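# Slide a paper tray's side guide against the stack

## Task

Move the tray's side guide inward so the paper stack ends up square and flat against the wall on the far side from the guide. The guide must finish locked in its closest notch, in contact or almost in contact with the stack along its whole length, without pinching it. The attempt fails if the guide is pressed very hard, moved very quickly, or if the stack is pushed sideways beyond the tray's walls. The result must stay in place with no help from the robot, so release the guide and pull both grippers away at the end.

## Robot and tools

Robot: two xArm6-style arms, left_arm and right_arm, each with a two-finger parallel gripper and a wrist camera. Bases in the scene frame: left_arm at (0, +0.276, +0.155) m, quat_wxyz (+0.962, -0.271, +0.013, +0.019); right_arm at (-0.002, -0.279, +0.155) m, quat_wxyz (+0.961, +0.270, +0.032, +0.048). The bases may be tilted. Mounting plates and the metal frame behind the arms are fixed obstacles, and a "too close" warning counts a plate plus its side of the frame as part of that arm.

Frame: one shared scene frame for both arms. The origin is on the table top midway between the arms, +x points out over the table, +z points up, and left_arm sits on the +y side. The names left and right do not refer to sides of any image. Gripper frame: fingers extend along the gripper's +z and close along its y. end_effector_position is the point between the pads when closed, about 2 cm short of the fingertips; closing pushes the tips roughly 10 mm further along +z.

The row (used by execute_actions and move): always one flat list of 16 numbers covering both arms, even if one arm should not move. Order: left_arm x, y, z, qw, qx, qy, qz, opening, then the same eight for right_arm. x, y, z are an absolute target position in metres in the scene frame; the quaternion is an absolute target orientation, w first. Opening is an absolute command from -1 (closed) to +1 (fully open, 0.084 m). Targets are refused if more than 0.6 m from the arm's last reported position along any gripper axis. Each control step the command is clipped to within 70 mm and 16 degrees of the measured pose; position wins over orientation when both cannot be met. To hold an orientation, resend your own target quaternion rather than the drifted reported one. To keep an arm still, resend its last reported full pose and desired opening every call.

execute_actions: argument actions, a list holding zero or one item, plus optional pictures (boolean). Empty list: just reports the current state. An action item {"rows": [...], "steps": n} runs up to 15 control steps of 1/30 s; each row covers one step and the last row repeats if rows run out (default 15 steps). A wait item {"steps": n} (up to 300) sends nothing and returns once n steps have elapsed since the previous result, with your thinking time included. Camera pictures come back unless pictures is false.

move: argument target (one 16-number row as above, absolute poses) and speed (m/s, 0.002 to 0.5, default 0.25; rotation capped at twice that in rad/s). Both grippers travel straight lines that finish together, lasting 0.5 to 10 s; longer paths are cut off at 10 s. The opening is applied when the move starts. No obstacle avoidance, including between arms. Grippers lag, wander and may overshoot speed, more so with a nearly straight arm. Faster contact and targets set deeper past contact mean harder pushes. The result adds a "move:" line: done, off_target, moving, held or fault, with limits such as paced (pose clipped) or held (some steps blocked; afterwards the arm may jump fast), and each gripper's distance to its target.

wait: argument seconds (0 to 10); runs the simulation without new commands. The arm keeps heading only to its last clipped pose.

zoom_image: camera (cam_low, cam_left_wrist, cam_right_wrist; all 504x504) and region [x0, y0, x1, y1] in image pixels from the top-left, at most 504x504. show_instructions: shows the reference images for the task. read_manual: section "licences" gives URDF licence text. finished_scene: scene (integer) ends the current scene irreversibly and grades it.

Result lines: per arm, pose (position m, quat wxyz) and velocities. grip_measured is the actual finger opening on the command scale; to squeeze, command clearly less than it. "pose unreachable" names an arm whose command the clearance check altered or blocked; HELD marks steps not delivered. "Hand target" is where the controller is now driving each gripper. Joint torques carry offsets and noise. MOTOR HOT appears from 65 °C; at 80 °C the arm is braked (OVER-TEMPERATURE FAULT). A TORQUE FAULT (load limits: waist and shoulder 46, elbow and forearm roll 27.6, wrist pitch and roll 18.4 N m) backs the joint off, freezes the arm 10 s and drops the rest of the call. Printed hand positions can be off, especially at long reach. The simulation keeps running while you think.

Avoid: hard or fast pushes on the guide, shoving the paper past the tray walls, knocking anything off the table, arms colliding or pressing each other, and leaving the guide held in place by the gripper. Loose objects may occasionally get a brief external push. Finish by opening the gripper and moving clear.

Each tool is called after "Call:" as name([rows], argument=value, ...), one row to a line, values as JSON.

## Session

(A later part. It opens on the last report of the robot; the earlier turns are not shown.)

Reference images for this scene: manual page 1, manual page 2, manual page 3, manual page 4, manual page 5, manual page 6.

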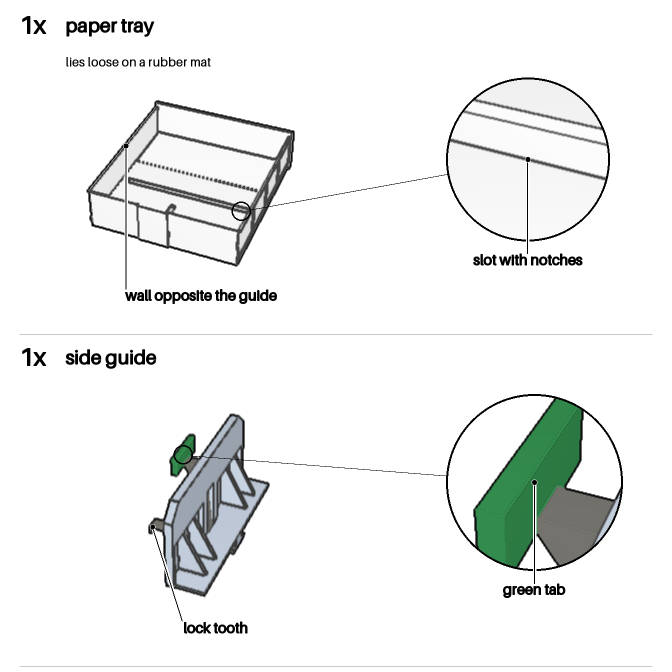

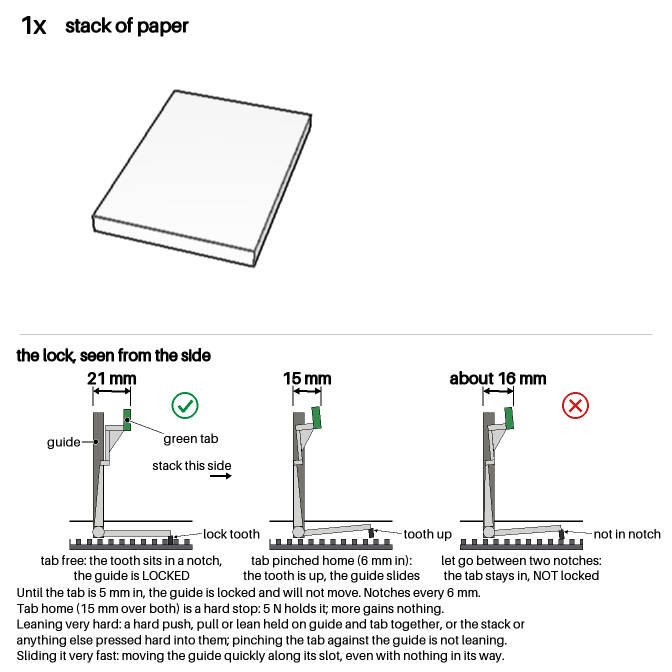

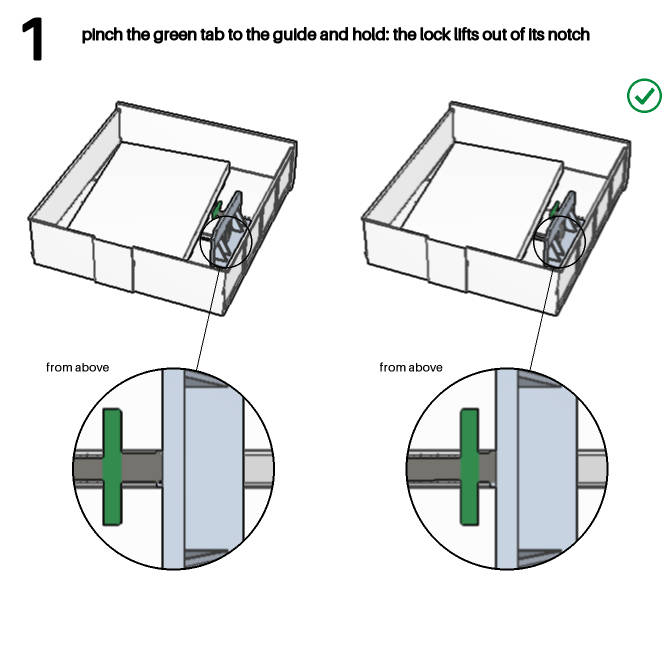

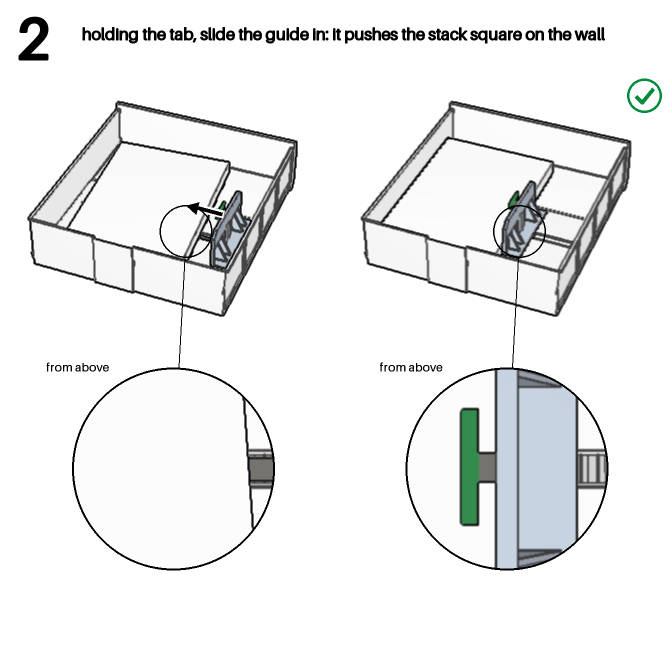

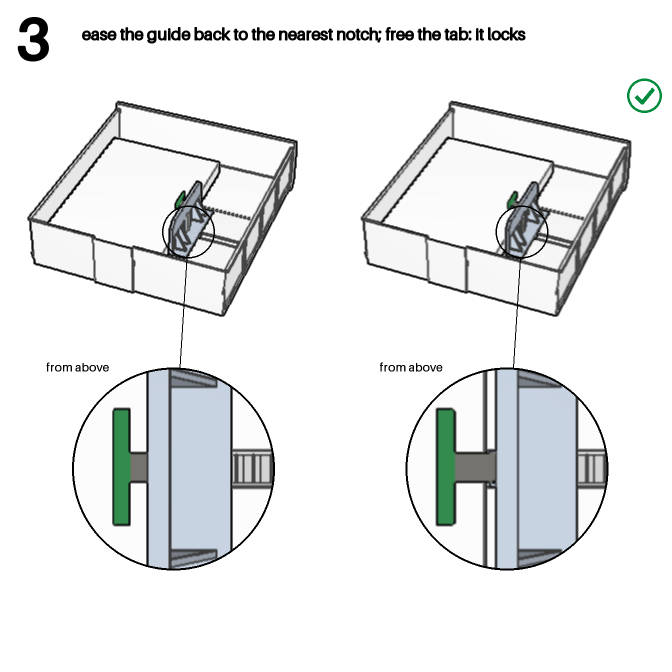

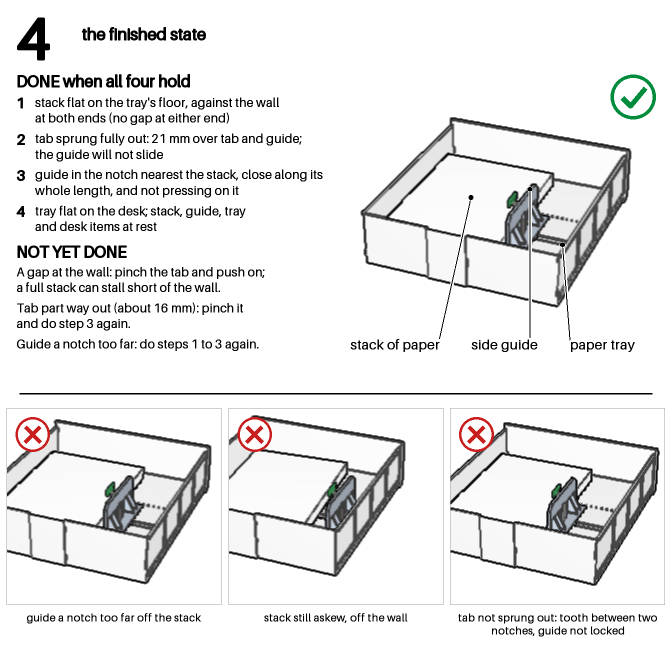

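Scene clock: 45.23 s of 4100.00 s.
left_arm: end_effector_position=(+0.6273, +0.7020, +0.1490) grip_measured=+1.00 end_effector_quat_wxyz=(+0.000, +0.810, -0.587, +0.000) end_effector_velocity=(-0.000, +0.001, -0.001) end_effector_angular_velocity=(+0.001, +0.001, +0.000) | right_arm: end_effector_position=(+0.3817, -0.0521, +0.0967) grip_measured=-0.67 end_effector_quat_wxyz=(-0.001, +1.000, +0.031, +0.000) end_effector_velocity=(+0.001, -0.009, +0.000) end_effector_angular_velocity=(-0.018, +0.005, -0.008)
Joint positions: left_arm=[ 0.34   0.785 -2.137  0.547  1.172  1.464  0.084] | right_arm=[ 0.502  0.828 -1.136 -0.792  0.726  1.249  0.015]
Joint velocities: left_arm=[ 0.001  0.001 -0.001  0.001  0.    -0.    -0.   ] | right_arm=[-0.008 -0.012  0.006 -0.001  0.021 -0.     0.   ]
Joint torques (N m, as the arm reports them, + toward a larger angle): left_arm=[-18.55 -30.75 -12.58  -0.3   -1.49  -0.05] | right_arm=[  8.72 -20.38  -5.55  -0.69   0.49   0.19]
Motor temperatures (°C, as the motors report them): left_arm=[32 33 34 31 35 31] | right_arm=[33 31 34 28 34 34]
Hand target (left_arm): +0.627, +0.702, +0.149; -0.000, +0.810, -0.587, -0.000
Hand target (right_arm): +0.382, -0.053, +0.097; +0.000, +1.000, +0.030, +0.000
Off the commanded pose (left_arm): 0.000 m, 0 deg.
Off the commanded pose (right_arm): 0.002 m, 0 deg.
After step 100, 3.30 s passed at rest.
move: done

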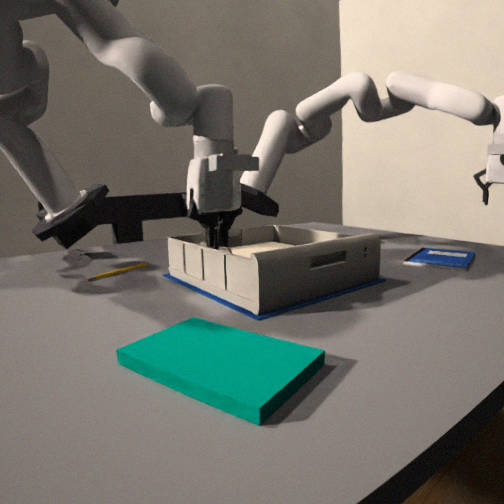

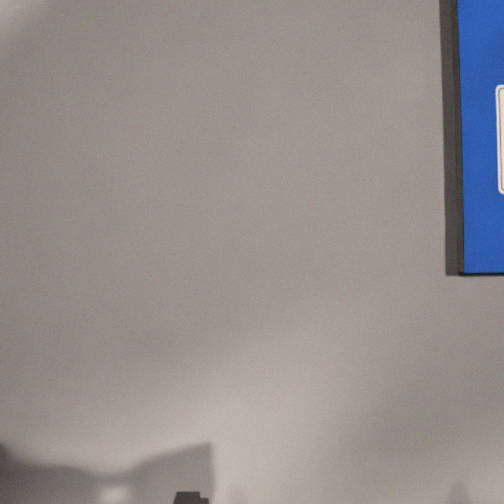

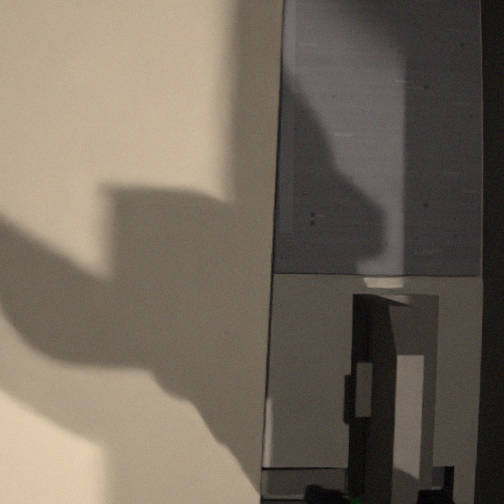

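Call:
move(target=[0.6273,0.702,0.149,0,0.81,-0.587,0,1,0.3805,-0.026,0.096,0,0.9995,0.0305,0,-0.74], speed=0.012)

Call:
move(target=[0.6273,0.702,0.149,0,0.81,-0.587,0,1,0.3795,-0.010,0.096,0,0.9995,0.0305,0,-0.74], speed=0.008)

Scene clock: 50.37 s of 4100.00 s.
left_arm: end_effector_position=(+0.6273, +0.7020, +0.1490) grip_measured=+1.00 end_effector_quat_wxyz=(-0.000, +0.810, -0.587, +0.000) end_effector_velocity=(-0.001, +0.001, -0.001) end_effector_angular_velocity=(-0.001, +0.002, +0.003) | right_arm: end_effector_position=(+0.3807, -0.0259, +0.0965) grip_measured=-0.67 end_effector_quat_wxyz=(-0.000, +1.000, +0.030, +0.000) end_effector_velocity=(-0.000, +0.001, -0.000) end_effector_angular_velocity=(-0.001, +0.001, -0.000)
Joint positions: left_arm=[ 0.34   0.785 -2.137  0.547  1.172  1.464  0.084] | right_arm=[ 0.545  0.892 -1.212 -0.754  0.746  1.254  0.015]
Joint velocities: left_arm=[ 0.002  0.001 -0.    -0.001  0.    -0.001 -0.   ] | right_arm=[ 0.003  0.005 -0.005  0.003  0.002 -0.     0.   ]
Joint torques (N m, as the arm reports them, + toward a larger angle): left_arm=[-18.38 -30.8  -12.4   -0.36  -1.65  -0.08] | right_arm=[  4.9  -15.91  -5.87  -1.43   0.75  -0.38]
Motor temperatures (°C, as the motors report them): left_arm=[32 33 34 31 35 31] | right_arm=[33 31 34 28 34 34]
Hand target (left_arm): +0.627, +0.702, +0.149; -0.000, +0.810, -0.587, +0.000
Hand target (right_arm): +0.380, -0.026, +0.096; -0.000, +1.000, +0.031, -0.000
Off the commanded pose (left_arm): 0.000 m, 0 deg.
Off the commanded pose (right_arm): 0.001 m, 0 deg.
move: done

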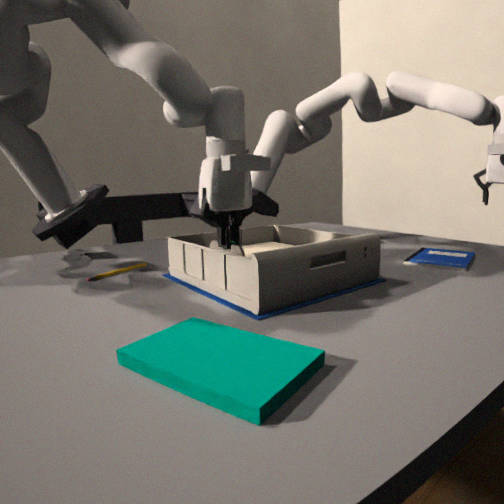

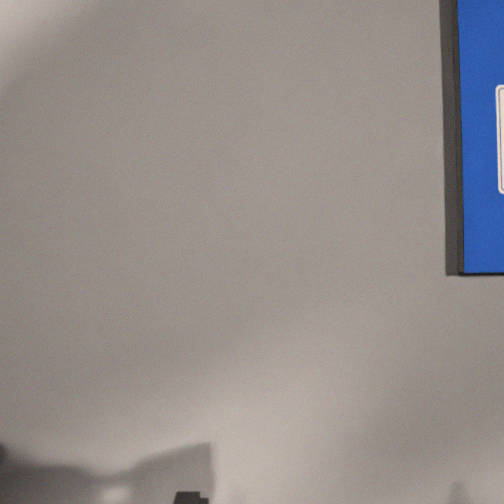

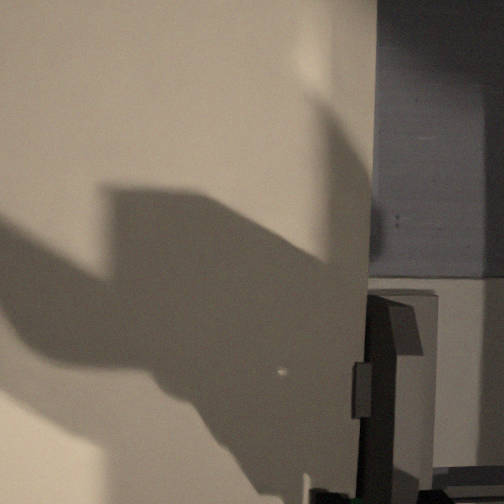

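Scene clock: 52.60 s of 4100.00 s.
left_arm: end_effector_position=(+0.6273, +0.7020, +0.1490) grip_measured=+1.00 end_effector_quat_wxyz=(-0.000, +0.810, -0.587, +0.000) end_effector_velocity=(+0.001, -0.001, -0.000) end_effector_angular_velocity=(+0.001, -0.001, -0.002) | right_arm: end_effector_position=(+0.3797, -0.0100, +0.0963) grip_measured=-0.67 end_effector_quat_wxyz=(-0.000, +1.000, +0.030, +0.000) end_effector_velocity=(-0.001, +0.002, -0.000) end_effector_angular_velocity=(+0.001, +0.001, +0.000)
Joint positions: left_arm=[ 0.34   0.785 -2.137  0.547  1.172  1.464  0.084] | right_arm=[ 0.57   0.931 -1.261 -0.729  0.758  1.253  0.015]
Joint velocities: left_arm=[-0.001  0.001  0.001  0.001 -0.002 -0.     0.   ] | right_arm=[ 0.003  0.004 -0.004  0.003 -0.    -0.    -0.   ]
Joint torques (N m, as the arm reports them, + toward a larger angle): left_arm=[-18.53 -31.03 -12.45  -0.32  -1.47  -0.05] | right_arm=[  5.82 -11.57  -4.3   -1.05   0.27   0.19]
Motor temperatures (°C, as the motors report them): left_arm=[32 33 34 31 35 31] | right_arm=[33 31 34 28 34 34]
Hand target (left_arm): +0.627, +0.702, +0.149; -0.000, +0.810, -0.587, -0.000
Hand target (right_arm): +0.379, -0.010, +0.096; -0.000, +1.000, +0.031, -0.000
Off the commanded pose (left_arm): 0.000 m, 0 deg.
Off the commanded pose (right_arm): 0.000 m, 0 deg.
move: done

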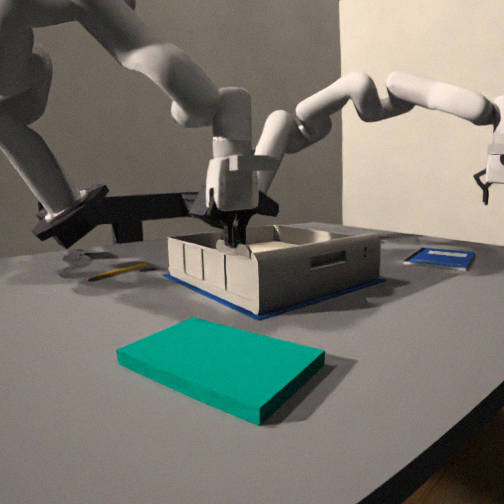

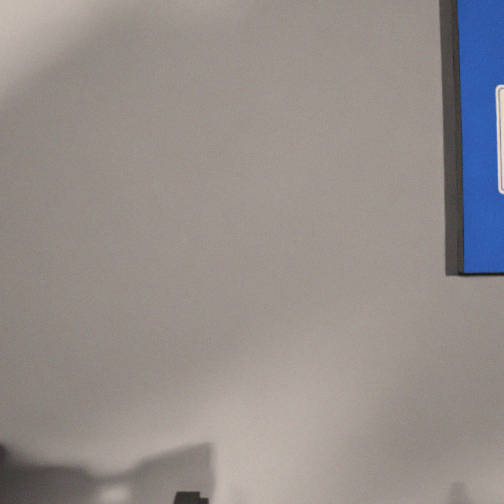

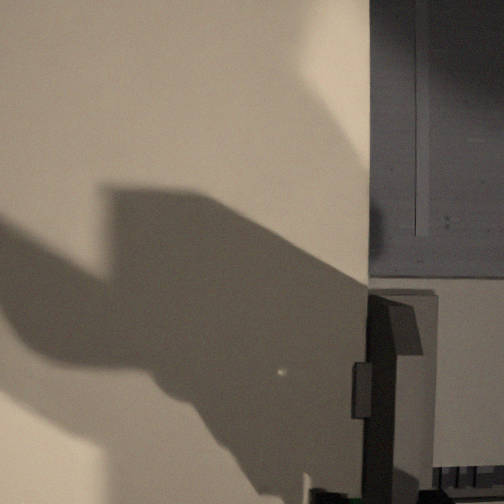

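Call:
move(target=[0.6273,0.702,0.149,0,0.81,-0.587,0,1,0.3792,-0.004,0.0995,0,0.9995,0.0305,0,-0.74], speed=0.005)

Scene clock: 57.27 s of 4100.00 s.
left_arm: end_effector_position=(+0.6273, +0.7020, +0.1490) grip_measured=+1.00 end_effector_quat_wxyz=(+0.000, +0.810, -0.587, -0.000) end_effector_velocity=(+0.000, +0.000, +0.000) end_effector_angular_velocity=(+0.001, +0.000, -0.002) | right_arm: end_effector_position=(+0.3770, -0.0045, +0.0976) grip_measured=-0.67 end_effector_quat_wxyz=(+0.001, +1.000, +0.031, -0.002) end_effector_velocity=(+0.000, +0.001, +0.001) end_effector_angular_velocity=(+0.001, -0.002, +0.002)
Joint positions: left_arm=[ 0.34   0.785 -2.137  0.547  1.172  1.464  0.084] | right_arm=[ 0.584  0.941 -1.275 -0.713  0.768  1.249  0.015]
Joint velocities: left_arm=[-0.001  0.    -0.001  0.001  0.001  0.001 -0.   ] | right_arm=[ 0.003  0.    -0.003  0.002  0.001 -0.001  0.   ]
Joint torques (N m, as the arm reports them, + toward a larger angle): left_arm=[-18.83 -30.96 -12.42  -0.35  -1.57  -0.04] | right_arm=[ 17.22 -26.27 -11.04   0.45  -3.86  -0.03]
Motor temperatures (°C, as the motors report them): left_arm=[32 33 34 31 35 31] | right_arm=[33 31 34 28 34 34]
Hand target (left_arm): +0.627, +0.702, +0.149; -0.000, +0.810, -0.587, -0.000
Hand target (right_arm): +0.379, -0.004, +0.100; -0.000, +1.000, +0.031, -0.000
Off the commanded pose (left_arm): 0.000 m, 0 deg.
Off the commanded pose (right_arm): 0.003 m, 0 deg.
After step 90, 0.07 s passed at rest.
move: done

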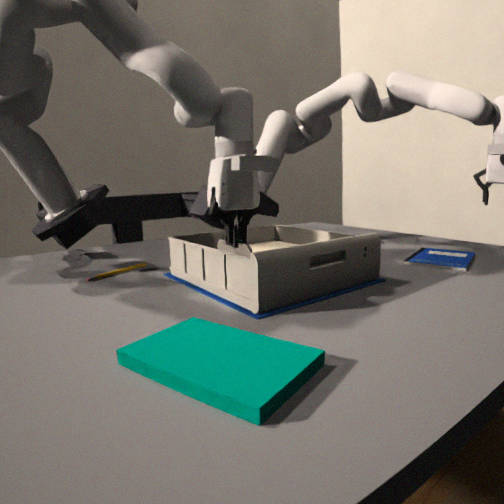

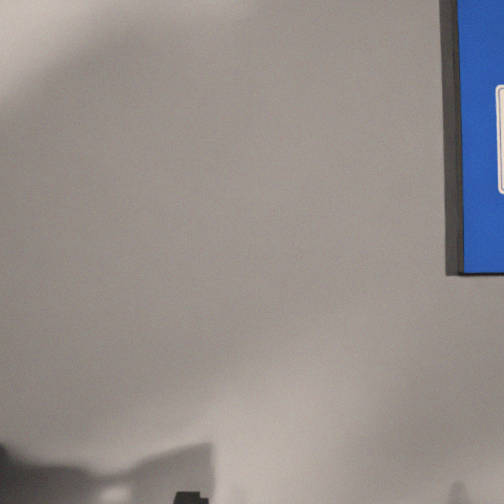

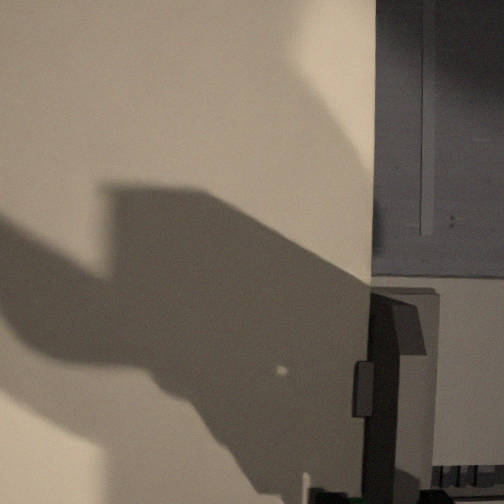

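Call:
move(target=[0.6273,0.702,0.149,0,0.81,-0.587,0,1,0.3785,-0.0085,0.098,0,0.9995,0.0305,0,-0.74], speed=0.005)

Call:
move(target=[0.6273,0.702,0.149,0,0.81,-0.587,0,1,0.3785,-0.0085,0.098,0,0.9995,0.0305,0,-0.2])

Call:
move(target=[0.6273,0.702,0.149,0,0.81,-0.587,0,1,0.36,0.04,0.38,0,0.9995,0.0305,0,-0.3], speed=0.2)

Scene clock: 63.37 s of 4100.00 s.
left_arm: end_effector_position=(+0.6273, +0.7020, +0.1490) grip_measured=+1.00 end_effector_quat_wxyz=(+0.000, +0.810, -0.587, -0.000) end_effector_velocity=(-0.001, +0.000, -0.001) end_effector_angular_velocity=(+0.001, +0.003, -0.000) | right_arm: end_effector_position=(+0.3792, -0.0082, +0.0985) grip_measured=-0.67 end_effector_quat_wxyz=(-0.000, +1.000, +0.030, +0.000) end_effector_velocity=(-0.001, -0.001, -0.000) end_effector_angular_velocity=(-0.000, -0.000, +0.001)
Joint positions: left_arm=[ 0.34   0.785 -2.137  0.547  1.172  1.464  0.084] | right_arm=[ 0.576  0.93  -1.263 -0.723  0.762  1.253  0.015]
Joint velocities: left_arm=[ 0.001  0.     0.002  0.002  0.    -0.001  0.   ] | right_arm=[-0.001 -0.002  0.004 -0.003 -0.002  0.001  0.   ]
Joint torques (N m, as the arm reports them, + toward a larger angle): left_arm=[-18.57 -30.9  -12.51  -0.37  -1.55   0.01] | right_arm=[ 13.26 -35.61 -13.94  -0.69  -1.35  -0.01]
Motor temperatures (°C, as the motors report them): left_arm=[32 33 34 31 35 31] | right_arm=[33 31 34 28 34 34]
Hand target (left_arm): +0.627, +0.702, +0.149; +0.000, +0.810, -0.587, +0.000
Hand target (right_arm): +0.379, -0.008, +0.098; +0.000, +1.000, +0.031, +0.000
Off the commanded pose (left_arm): 0.000 m, 0 deg.
Off the commanded pose (right_arm): 0.001 m, 0 deg.
After step 90, 1.90 s passed at rest.
move: done

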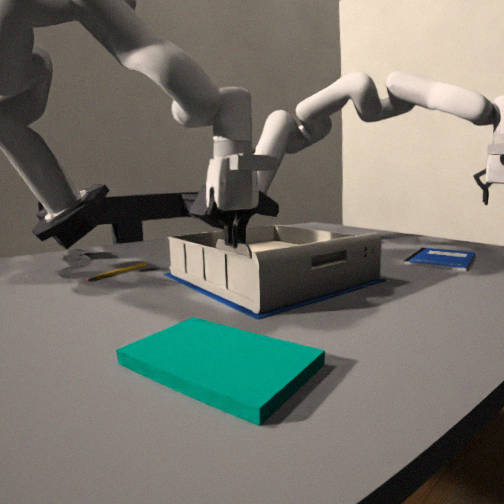

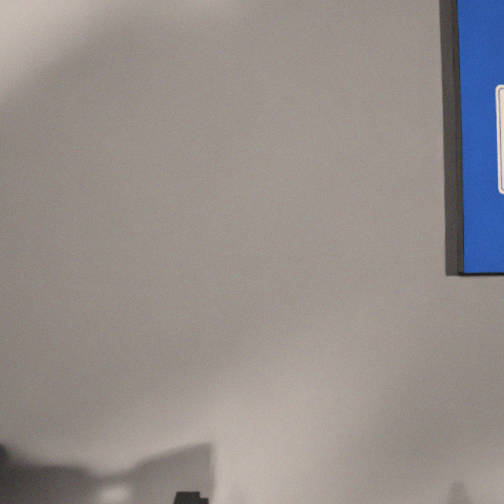

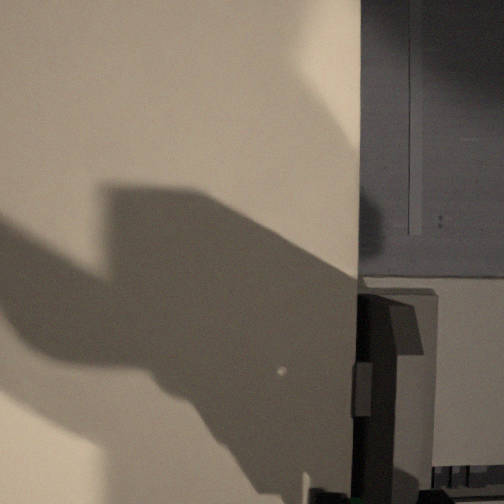

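Scene clock: 64.07 s of 4100.00 s.
left_arm: end_effector_position=(+0.6273, +0.7020, +0.1490) grip_measured=+1.00 end_effector_quat_wxyz=(+0.000, +0.810, -0.587, -0.000) end_effector_velocity=(-0.001, -0.000, -0.001) end_effector_angular_velocity=(-0.001, +0.003, -0.001) | right_arm: end_effector_position=(+0.3786, -0.0085, +0.0981) grip_measured=-0.21 end_effector_quat_wxyz=(-0.000, +1.000, +0.031, +0.000) end_effector_velocity=(-0.001, -0.000, -0.001) end_effector_angular_velocity=(-0.002, +0.001, +0.002)
Joint positions: left_arm=[ 0.34   0.785 -2.137  0.547  1.172  1.464  0.084] | right_arm=[ 0.576  0.93  -1.262 -0.723  0.762  1.253  0.035]
Joint velocities: left_arm=[ 0.    -0.     0.002  0.     0.002  0.     0.   ] | right_arm=[ 0.001  0.001  0.002 -0.    -0.    -0.    -0.   ]
Joint torques (N m, as the arm reports them, + toward a larger angle): left_arm=[-18.72 -30.73 -12.48  -0.37  -1.6   -0.05] | right_arm=[  9.99 -29.84 -12.03  -0.76  -0.79   0.45]
Motor temperatures (°C, as the motors report them): left_arm=[32 33 34 31 35 31] | right_arm=[33 31 34 28 34 34]
Hand target (left_arm): +0.627, +0.702, +0.149; +0.000, +0.810, -0.587, +0.000
Hand target (right_arm): +0.379, -0.009, +0.098; -0.000, +1.000, +0.031, -0.000
Off the commanded pose (left_arm): 0.000 m, 0 deg.
Off the commanded pose (right_arm): 0.000 m, 0 deg.
move: done

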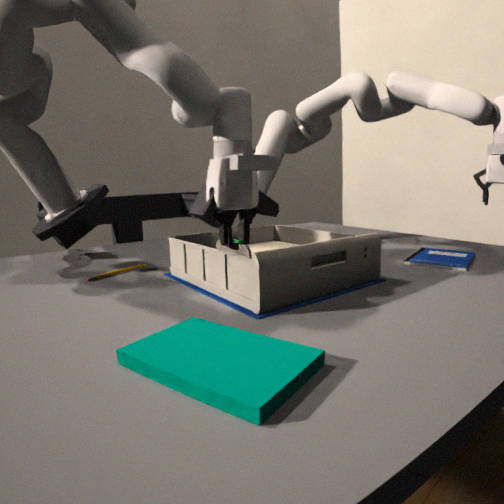

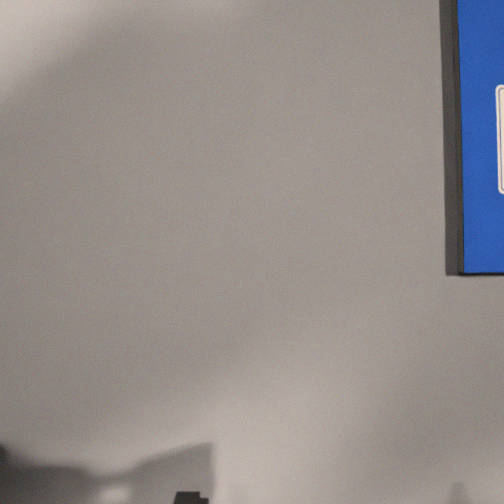

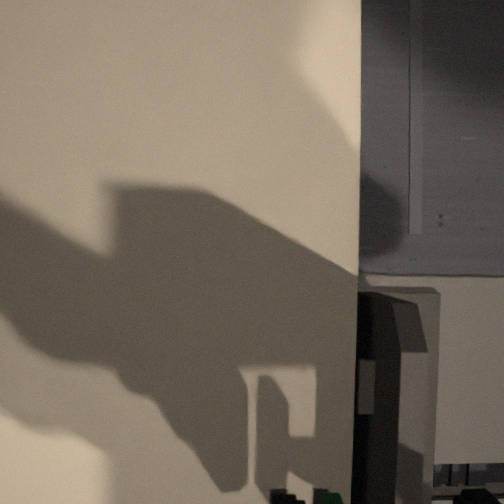

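Scene clock: 66.00 s of 4100.00 s.
left_arm: end_effector_position=(+0.6273, +0.7020, +0.1490) grip_measured=+1.00 end_effector_quat_wxyz=(-0.000, +0.810, -0.587, +0.000) end_effector_velocity=(-0.000, -0.000, -0.001) end_effector_angular_velocity=(-0.002, +0.001, +0.000) | right_arm: end_effector_position=(+0.3591, +0.0396, +0.3791) grip_measured=-0.32 end_effector_quat_wxyz=(+0.000, +1.000, +0.031, -0.000) end_effector_velocity=(+0.002, +0.002, +0.009) end_effector_angular_velocity=(+0.005, -0.005, -0.002)
Joint positions: left_arm=[ 0.34   0.785 -2.137  0.547  1.172  1.464  0.084] | right_arm=[ 0.91   0.725 -1.668 -0.362  1.384  1.096  0.03 ]
Joint velocities: left_arm=[ 0.     0.     0.001 -0.001 -0.     0.    -0.   ] | right_arm=[ 0.006  0.004 -0.026  0.002  0.016 -0.002  0.   ]
Joint torques (N m, as the arm reports them, + toward a larger angle): left_arm=[-18.73 -30.98 -12.6   -0.41  -1.61  -0.04] | right_arm=[  7.98 -28.55 -15.86  -0.96  -0.57   0.22]
Motor temperatures (°C, as the motors report them): left_arm=[32 33 34 31 35 31] | right_arm=[33 31 34 28 34 34]
Hand target (left_arm): +0.627, +0.702, +0.149; -0.000, +0.810, -0.587, +0.000
Hand target (right_arm): +0.359, +0.040, +0.380; -0.000, +1.000, +0.031, -0.000
Off the commanded pose (left_arm): 0.000 m, 0 deg.
Off the commanded pose (right_arm): 0.001 m, 0 deg.
move: done

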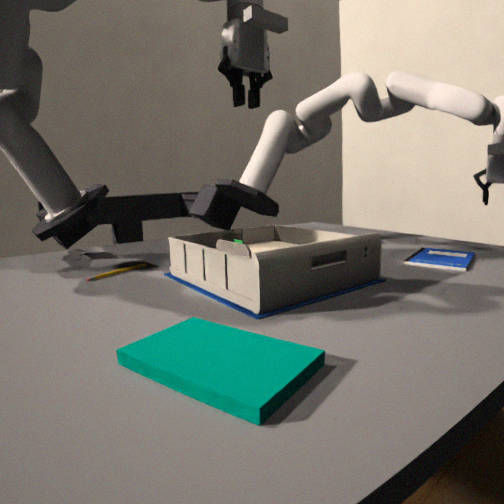

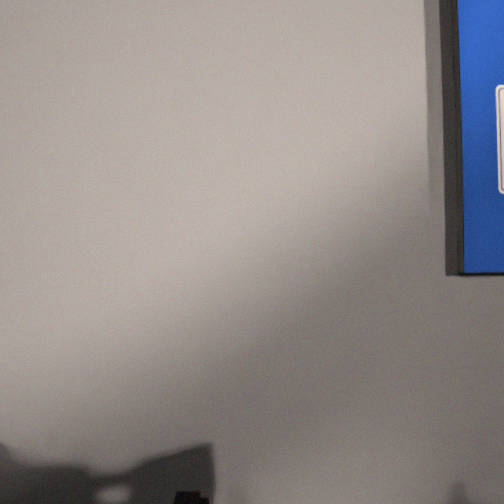

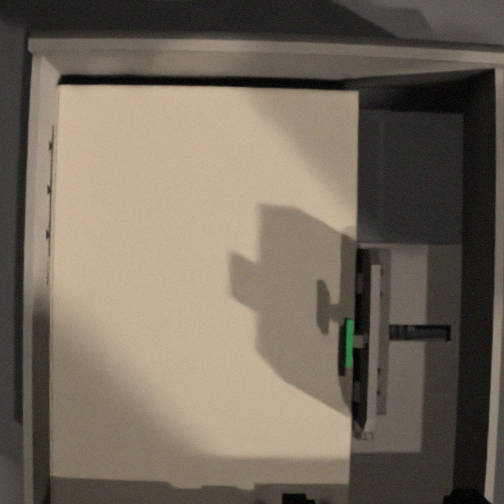

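Call:
zoom_image(camera="cam_right_wrist", region=[20,60,120,504])

Call:
zoom_image(camera="cam_right_wrist", region=[300,230,430,450])

Region (20, 60, 120, 504) of cam_right_wrist's 504x504 image, scaled by 1.135, with more detail than that image has; it fills the left 114 columns of this view, and the rest is white.

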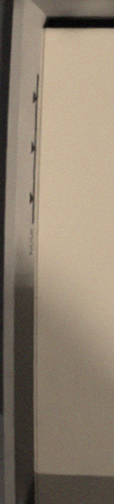

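Region (300, 230, 430, 450) of cam_right_wrist's 504x504 image, scaled by 2.291, with more detail than that image has; it fills the left 298 columns of this view, and the rest is white.

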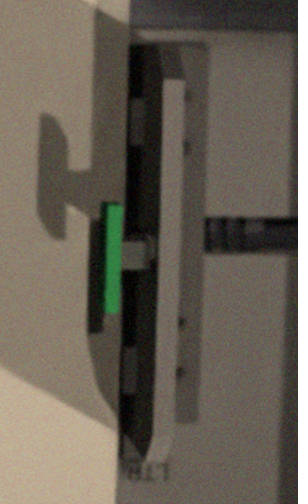

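Call:
move(target=[0.6273,0.702,0.149,0,0.81,-0.587,0,1,0.33,-0.15,0.36,0,1,0,0,1])

Call:
finished_scene(scene=2)

Scene clock: 73.40 s of 4100.00 s.
left_arm: end_effector_position=(+0.6273, +0.7020, +0.1490) grip_measured=+1.00 end_effector_quat_wxyz=(-0.000, +0.810, -0.587, -0.000) end_effector_velocity=(-0.000, +0.001, +0.001) end_effector_angular_velocity=(+0.001, +0.001, -0.000) | right_arm: end_effector_position=(+0.3306, -0.1497, +0.3598) grip_measured=+1.00 end_effector_quat_wxyz=(+0.000, +1.000, +0.000, -0.000) end_effector_velocity=(-0.001, -0.002, -0.000) end_effector_angular_velocity=(+0.001, -0.000, -0.000)
Joint positions: left_arm=[ 0.34   0.785 -2.137  0.547  1.172  1.464  0.084] | right_arm=[ 0.758  0.096 -0.963 -0.437  1.268  1.074  0.084]
Joint velocities: left_arm=[-0.    -0.001 -0.     0.001  0.002  0.001  0.   ] | right_arm=[-0.002 -0.009  0.008 -0.    -0.001 -0.002 -0.   ]
Joint torques (N m, as the arm reports them, + toward a larger angle): left_arm=[-18.61 -30.92 -12.53  -0.34  -1.6   -0.02] | right_arm=[  6.96 -15.05 -15.56  -0.61  -0.82   0.33]
Motor temperatures (°C, as the motors report them): left_arm=[32 33 34 31 35 31] | right_arm=[33 31 34 28 34 34]
Hand target (left_arm): +0.627, +0.702, +0.149; -0.000, +0.810, -0.587, +0.000
Hand target (right_arm): +0.331, -0.150, +0.360; +0.000, +1.000, -0.000, +0.000
Off the commanded pose (left_arm): 0.000 m, 0 deg.
Off the commanded pose (right_arm): 0.001 m, 0 deg.
After step 90, 3.00 s passed at rest.
move: done

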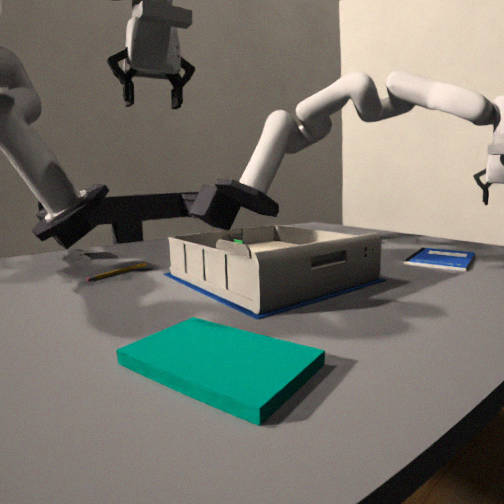

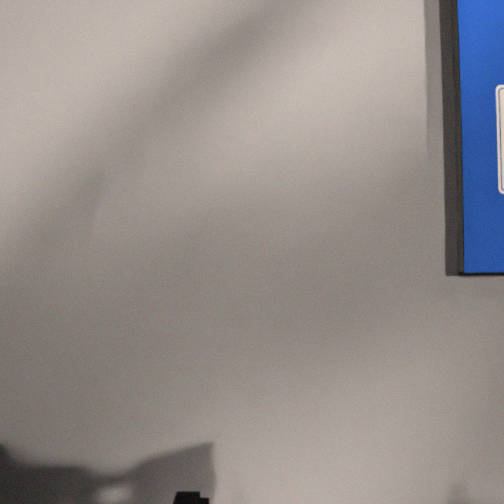

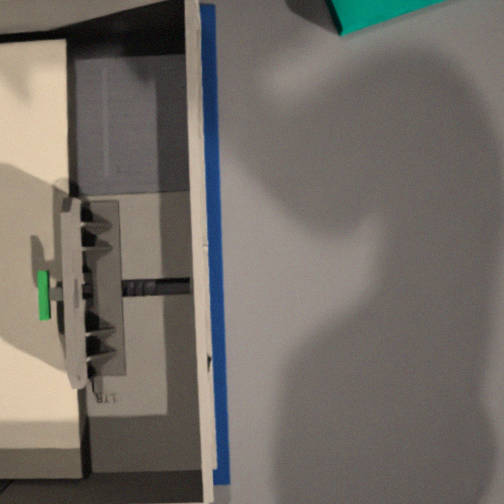

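The scene is finished: the task was done.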